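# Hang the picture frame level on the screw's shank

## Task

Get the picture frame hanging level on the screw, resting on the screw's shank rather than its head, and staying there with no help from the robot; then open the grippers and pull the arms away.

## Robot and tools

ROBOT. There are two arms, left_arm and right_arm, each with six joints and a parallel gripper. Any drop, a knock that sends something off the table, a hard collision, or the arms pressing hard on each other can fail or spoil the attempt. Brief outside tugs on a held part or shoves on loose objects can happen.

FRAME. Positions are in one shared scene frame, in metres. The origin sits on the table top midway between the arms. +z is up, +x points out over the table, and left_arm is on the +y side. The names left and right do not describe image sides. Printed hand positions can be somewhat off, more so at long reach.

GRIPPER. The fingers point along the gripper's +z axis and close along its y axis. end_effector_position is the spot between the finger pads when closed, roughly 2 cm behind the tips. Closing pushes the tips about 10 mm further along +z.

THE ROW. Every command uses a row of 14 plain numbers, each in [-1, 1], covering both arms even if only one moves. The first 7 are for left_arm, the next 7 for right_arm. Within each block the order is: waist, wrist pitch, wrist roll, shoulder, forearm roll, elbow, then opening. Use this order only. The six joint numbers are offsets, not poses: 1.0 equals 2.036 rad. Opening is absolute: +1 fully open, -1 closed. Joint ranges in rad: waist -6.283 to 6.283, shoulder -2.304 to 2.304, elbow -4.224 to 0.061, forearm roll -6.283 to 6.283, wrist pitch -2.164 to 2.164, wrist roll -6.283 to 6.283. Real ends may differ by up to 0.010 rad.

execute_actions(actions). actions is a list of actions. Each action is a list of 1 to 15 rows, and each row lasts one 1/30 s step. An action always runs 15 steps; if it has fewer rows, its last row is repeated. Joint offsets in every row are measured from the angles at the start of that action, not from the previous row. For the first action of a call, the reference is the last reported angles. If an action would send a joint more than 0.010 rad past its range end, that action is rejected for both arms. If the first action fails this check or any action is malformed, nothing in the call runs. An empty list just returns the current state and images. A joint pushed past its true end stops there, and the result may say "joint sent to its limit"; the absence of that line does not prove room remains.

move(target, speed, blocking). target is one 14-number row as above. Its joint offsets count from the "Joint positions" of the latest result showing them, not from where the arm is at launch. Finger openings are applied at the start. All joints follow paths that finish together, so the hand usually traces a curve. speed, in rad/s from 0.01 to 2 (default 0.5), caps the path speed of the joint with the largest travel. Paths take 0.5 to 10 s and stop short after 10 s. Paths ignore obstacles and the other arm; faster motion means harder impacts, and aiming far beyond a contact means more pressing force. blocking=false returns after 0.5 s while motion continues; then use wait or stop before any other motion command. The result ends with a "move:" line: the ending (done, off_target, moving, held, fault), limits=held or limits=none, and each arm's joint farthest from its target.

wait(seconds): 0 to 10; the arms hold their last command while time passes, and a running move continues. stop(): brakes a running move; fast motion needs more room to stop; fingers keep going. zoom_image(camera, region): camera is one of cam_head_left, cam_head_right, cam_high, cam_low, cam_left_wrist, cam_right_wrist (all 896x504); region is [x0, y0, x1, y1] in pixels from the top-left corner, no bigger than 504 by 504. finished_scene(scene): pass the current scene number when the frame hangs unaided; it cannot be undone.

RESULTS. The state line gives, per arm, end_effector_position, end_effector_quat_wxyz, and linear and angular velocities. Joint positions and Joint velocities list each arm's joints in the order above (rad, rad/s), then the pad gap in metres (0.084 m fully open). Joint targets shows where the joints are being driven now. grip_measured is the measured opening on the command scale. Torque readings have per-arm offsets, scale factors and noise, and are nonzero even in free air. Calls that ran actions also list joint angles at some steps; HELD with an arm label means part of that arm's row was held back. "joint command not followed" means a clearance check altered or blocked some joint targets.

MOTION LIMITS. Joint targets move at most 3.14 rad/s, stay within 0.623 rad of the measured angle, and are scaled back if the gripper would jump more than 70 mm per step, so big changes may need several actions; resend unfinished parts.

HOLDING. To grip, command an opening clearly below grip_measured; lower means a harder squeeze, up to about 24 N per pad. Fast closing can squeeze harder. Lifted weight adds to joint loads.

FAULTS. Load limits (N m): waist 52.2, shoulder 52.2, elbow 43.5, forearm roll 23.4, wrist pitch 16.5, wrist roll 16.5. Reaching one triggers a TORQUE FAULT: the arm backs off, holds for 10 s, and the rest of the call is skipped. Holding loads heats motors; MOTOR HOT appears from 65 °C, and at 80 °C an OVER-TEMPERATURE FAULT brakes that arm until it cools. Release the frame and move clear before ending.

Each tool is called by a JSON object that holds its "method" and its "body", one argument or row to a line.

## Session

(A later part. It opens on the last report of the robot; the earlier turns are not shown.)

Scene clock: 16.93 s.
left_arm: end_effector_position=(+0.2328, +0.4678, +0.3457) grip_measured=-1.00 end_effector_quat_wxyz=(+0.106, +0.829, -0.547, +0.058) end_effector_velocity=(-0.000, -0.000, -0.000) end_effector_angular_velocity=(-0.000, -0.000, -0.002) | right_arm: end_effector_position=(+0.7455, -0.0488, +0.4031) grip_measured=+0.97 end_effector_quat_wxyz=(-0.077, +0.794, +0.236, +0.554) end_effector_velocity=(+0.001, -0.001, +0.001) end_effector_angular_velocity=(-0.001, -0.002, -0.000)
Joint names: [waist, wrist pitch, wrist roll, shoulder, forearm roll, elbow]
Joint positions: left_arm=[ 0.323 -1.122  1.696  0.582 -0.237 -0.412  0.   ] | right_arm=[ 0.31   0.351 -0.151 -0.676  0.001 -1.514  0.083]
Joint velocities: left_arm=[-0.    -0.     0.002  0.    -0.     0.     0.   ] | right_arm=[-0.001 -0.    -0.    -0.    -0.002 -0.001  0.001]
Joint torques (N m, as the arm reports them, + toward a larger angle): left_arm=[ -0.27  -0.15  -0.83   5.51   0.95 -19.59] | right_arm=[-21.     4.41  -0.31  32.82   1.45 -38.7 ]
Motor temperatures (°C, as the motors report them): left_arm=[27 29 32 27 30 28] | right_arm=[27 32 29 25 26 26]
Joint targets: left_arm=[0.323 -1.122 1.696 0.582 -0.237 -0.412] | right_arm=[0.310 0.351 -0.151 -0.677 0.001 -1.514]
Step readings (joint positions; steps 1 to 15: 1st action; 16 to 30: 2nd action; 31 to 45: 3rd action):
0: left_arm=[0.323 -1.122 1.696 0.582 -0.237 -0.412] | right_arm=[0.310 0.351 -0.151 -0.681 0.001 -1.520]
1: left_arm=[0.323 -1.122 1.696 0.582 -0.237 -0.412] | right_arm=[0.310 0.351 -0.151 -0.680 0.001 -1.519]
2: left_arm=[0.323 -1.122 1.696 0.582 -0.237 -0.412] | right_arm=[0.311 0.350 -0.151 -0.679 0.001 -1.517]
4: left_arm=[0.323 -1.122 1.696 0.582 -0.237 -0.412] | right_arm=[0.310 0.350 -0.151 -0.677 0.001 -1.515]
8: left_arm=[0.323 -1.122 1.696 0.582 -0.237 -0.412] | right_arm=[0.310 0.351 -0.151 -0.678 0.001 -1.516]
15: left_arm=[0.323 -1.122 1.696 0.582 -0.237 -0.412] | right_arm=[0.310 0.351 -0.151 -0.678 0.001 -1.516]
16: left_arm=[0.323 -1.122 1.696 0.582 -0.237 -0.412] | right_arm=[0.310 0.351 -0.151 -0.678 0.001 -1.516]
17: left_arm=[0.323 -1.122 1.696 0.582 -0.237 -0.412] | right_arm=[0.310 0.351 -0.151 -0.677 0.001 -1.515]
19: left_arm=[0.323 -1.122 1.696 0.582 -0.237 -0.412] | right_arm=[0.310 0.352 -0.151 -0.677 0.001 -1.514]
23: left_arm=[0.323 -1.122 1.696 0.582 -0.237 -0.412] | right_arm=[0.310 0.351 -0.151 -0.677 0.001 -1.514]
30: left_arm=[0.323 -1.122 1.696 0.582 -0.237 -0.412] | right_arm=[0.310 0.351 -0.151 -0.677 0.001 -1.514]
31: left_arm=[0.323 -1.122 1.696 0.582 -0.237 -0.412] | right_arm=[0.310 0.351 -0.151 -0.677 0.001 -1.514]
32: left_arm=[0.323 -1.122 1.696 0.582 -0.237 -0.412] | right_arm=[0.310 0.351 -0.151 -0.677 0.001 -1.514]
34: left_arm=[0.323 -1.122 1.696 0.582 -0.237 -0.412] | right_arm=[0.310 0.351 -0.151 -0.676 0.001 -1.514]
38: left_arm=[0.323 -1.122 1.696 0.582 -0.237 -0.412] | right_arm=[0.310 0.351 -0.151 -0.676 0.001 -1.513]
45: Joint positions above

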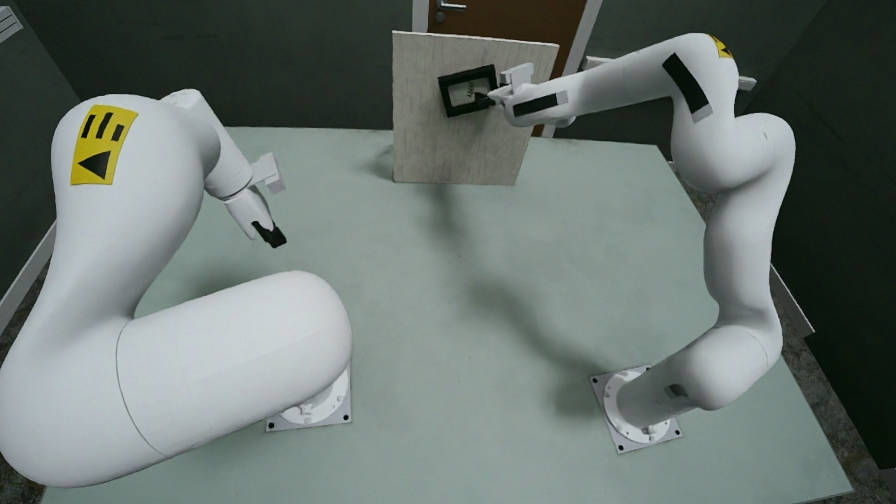

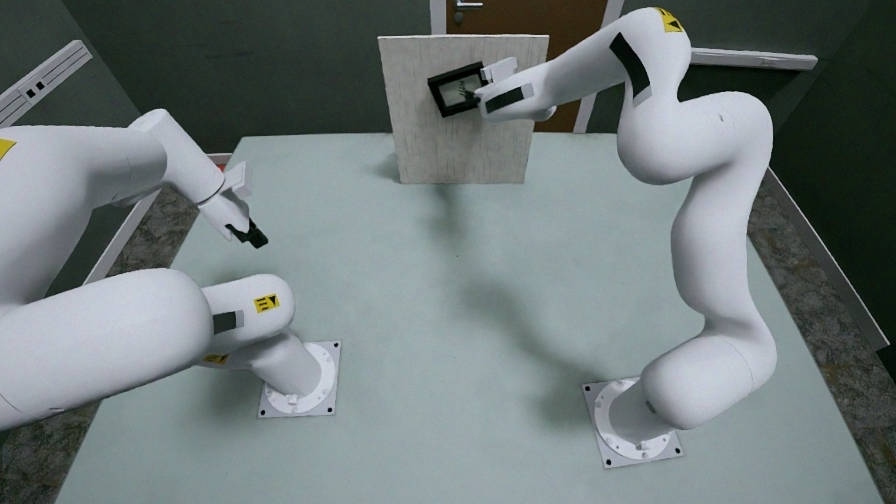

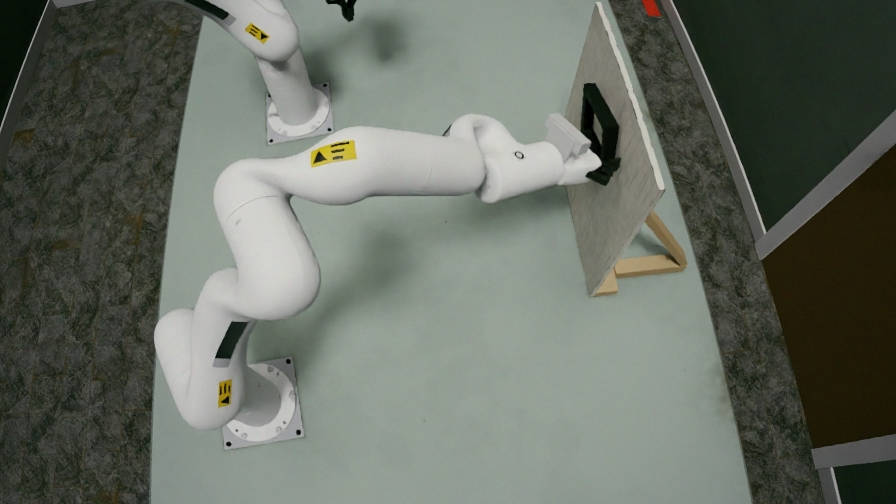

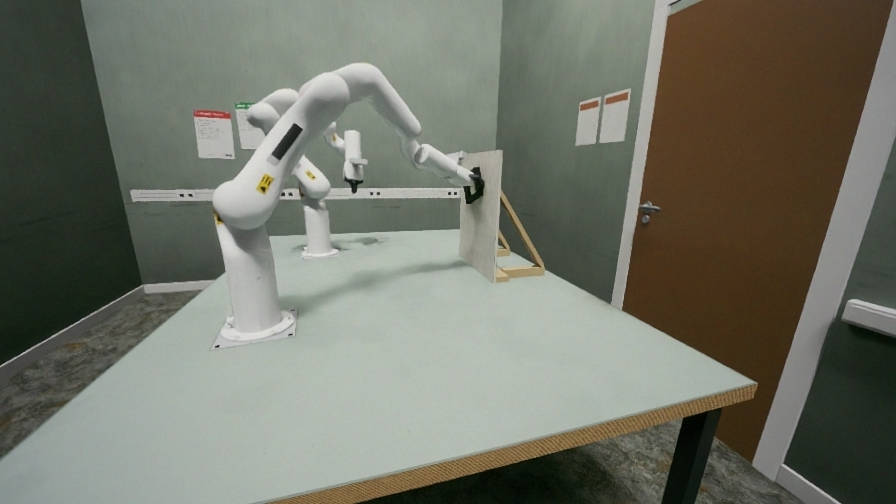

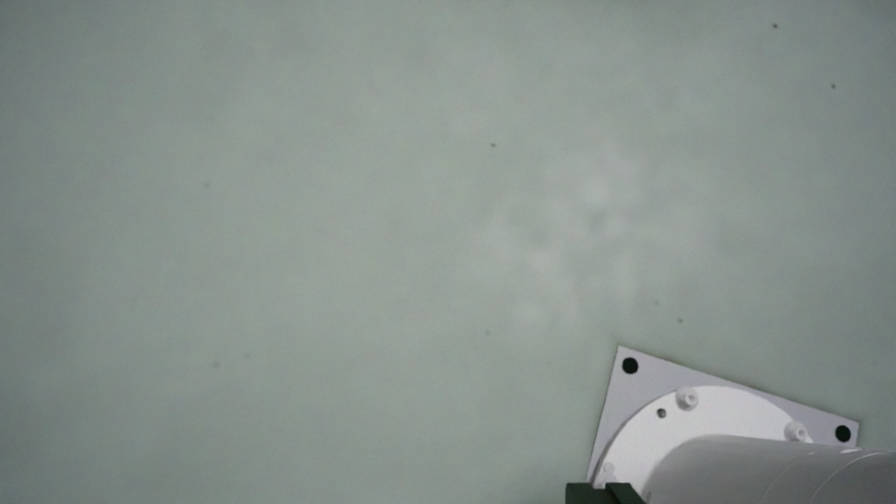

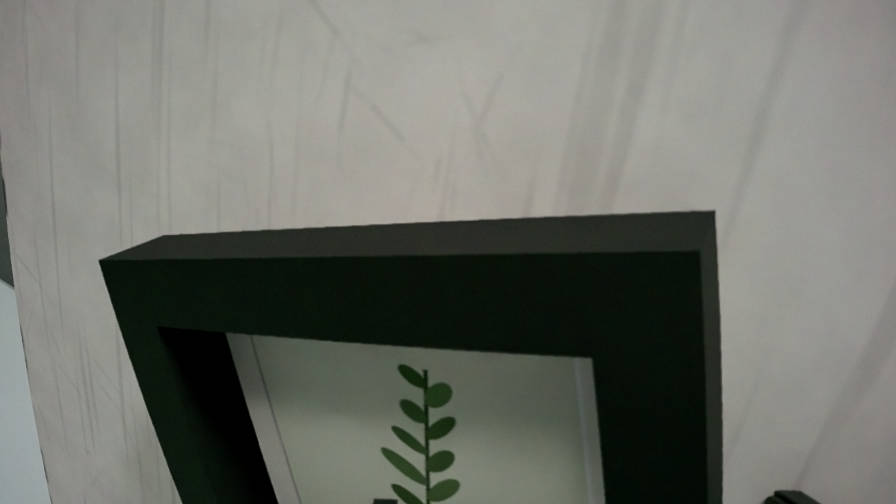

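{"method": "move", "body": {
  "target": [0,0,0,0,0,0,-1, 0,0,0,0.018,0,0.024,-1],
  "speed": 0.1
}}

Scene clock: 18.07 s.
left_arm: end_effector_position=(+0.2328, +0.4678, +0.3457) grip_measured=-1.00 end_effector_quat_wxyz=(+0.106, +0.829, -0.547, +0.058) end_effector_velocity=(-0.001, +0.001, -0.000) end_effector_angular_velocity=(+0.002, +0.003, -0.001) | right_arm: end_effector_position=(+0.7323, -0.0549, +0.4040) grip_measured=-0.44 end_effector_quat_wxyz=(-0.077, +0.798, +0.237, +0.549) end_effector_velocity=(+0.000, -0.001, +0.001) end_effector_angular_velocity=(+0.000, -0.000, -0.002)
Joint names: [waist, wrist pitch, wrist roll, shoulder, forearm roll, elbow]
Joint positions: left_arm=[ 0.323 -1.122  1.696  0.582 -0.237 -0.412  0.   ] | right_arm=[ 0.31   0.351 -0.151 -0.64   0.001 -1.465  0.025]
Joint velocities: left_arm=[ 0.001 -0.    -0.001 -0.     0.003  0.001  0.   ] | right_arm=[-0.001 -0.     0.     0.001  0.     0.    -0.   ]
Joint torques (N m, as the arm reports them, + toward a larger angle): left_arm=[  0.69  -0.22  -0.77   5.85   0.78 -19.92] | right_arm=[ -2.04   0.59  -0.09  56.24   0.57 -22.96]
Motor temperatures (°C, as the motors report them): left_arm=[27 29 32 27 30 28] | right_arm=[27 32 29 25 26 26]
Joint targets: left_arm=[0.323 -1.122 1.696 0.582 -0.237 -0.412] | right_arm=[0.310 0.351 -0.151 -0.640 0.001 -1.465]
move: done; limits=none; left_arm: farthest joint: the waist, 0.000 radians from its target (0.000 radians at the start); right_arm: farthest joint: the waist, 0.000 radians from its target (0.000 radians at the start)

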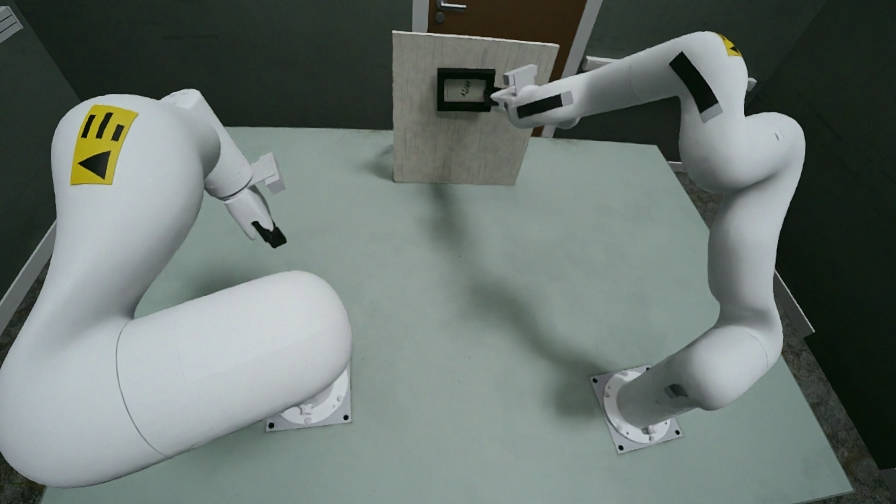

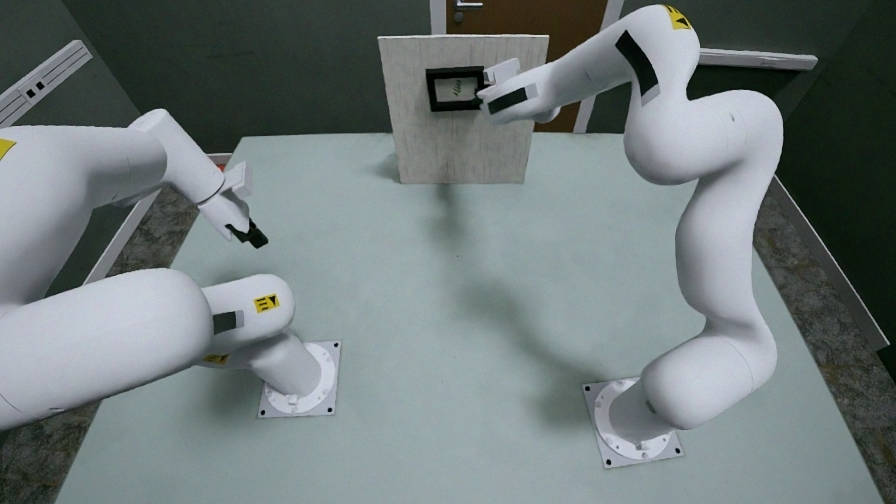

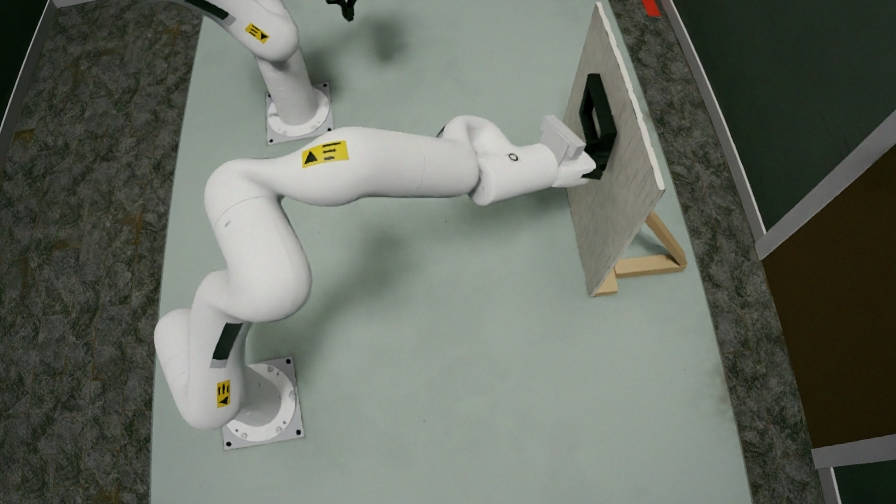

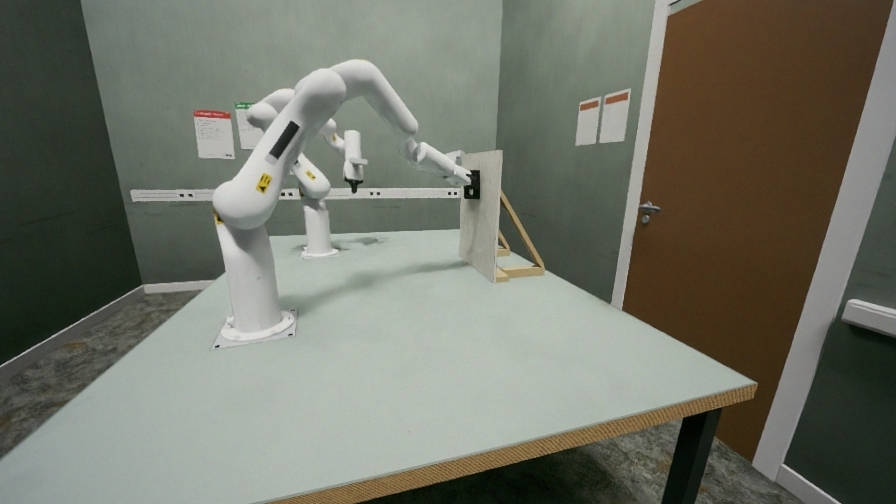

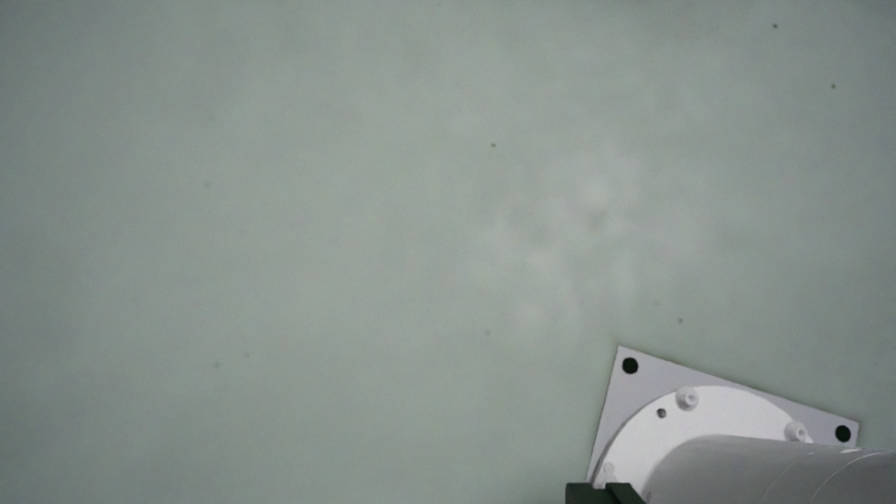

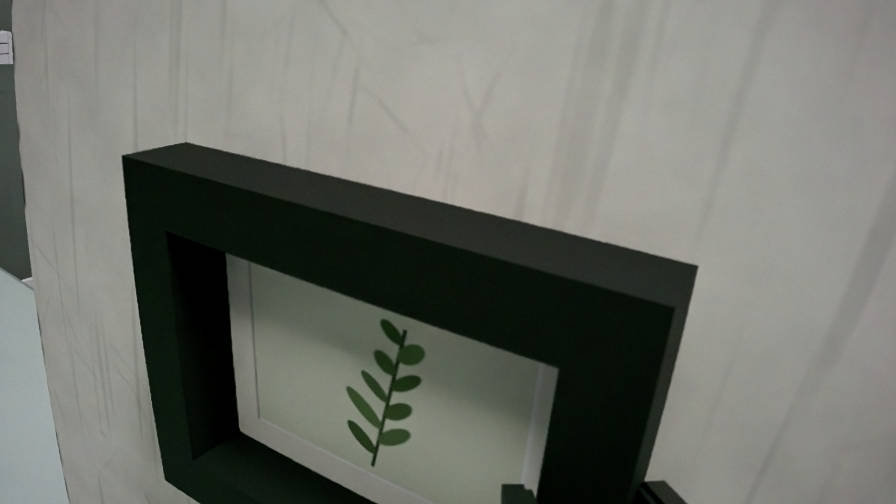

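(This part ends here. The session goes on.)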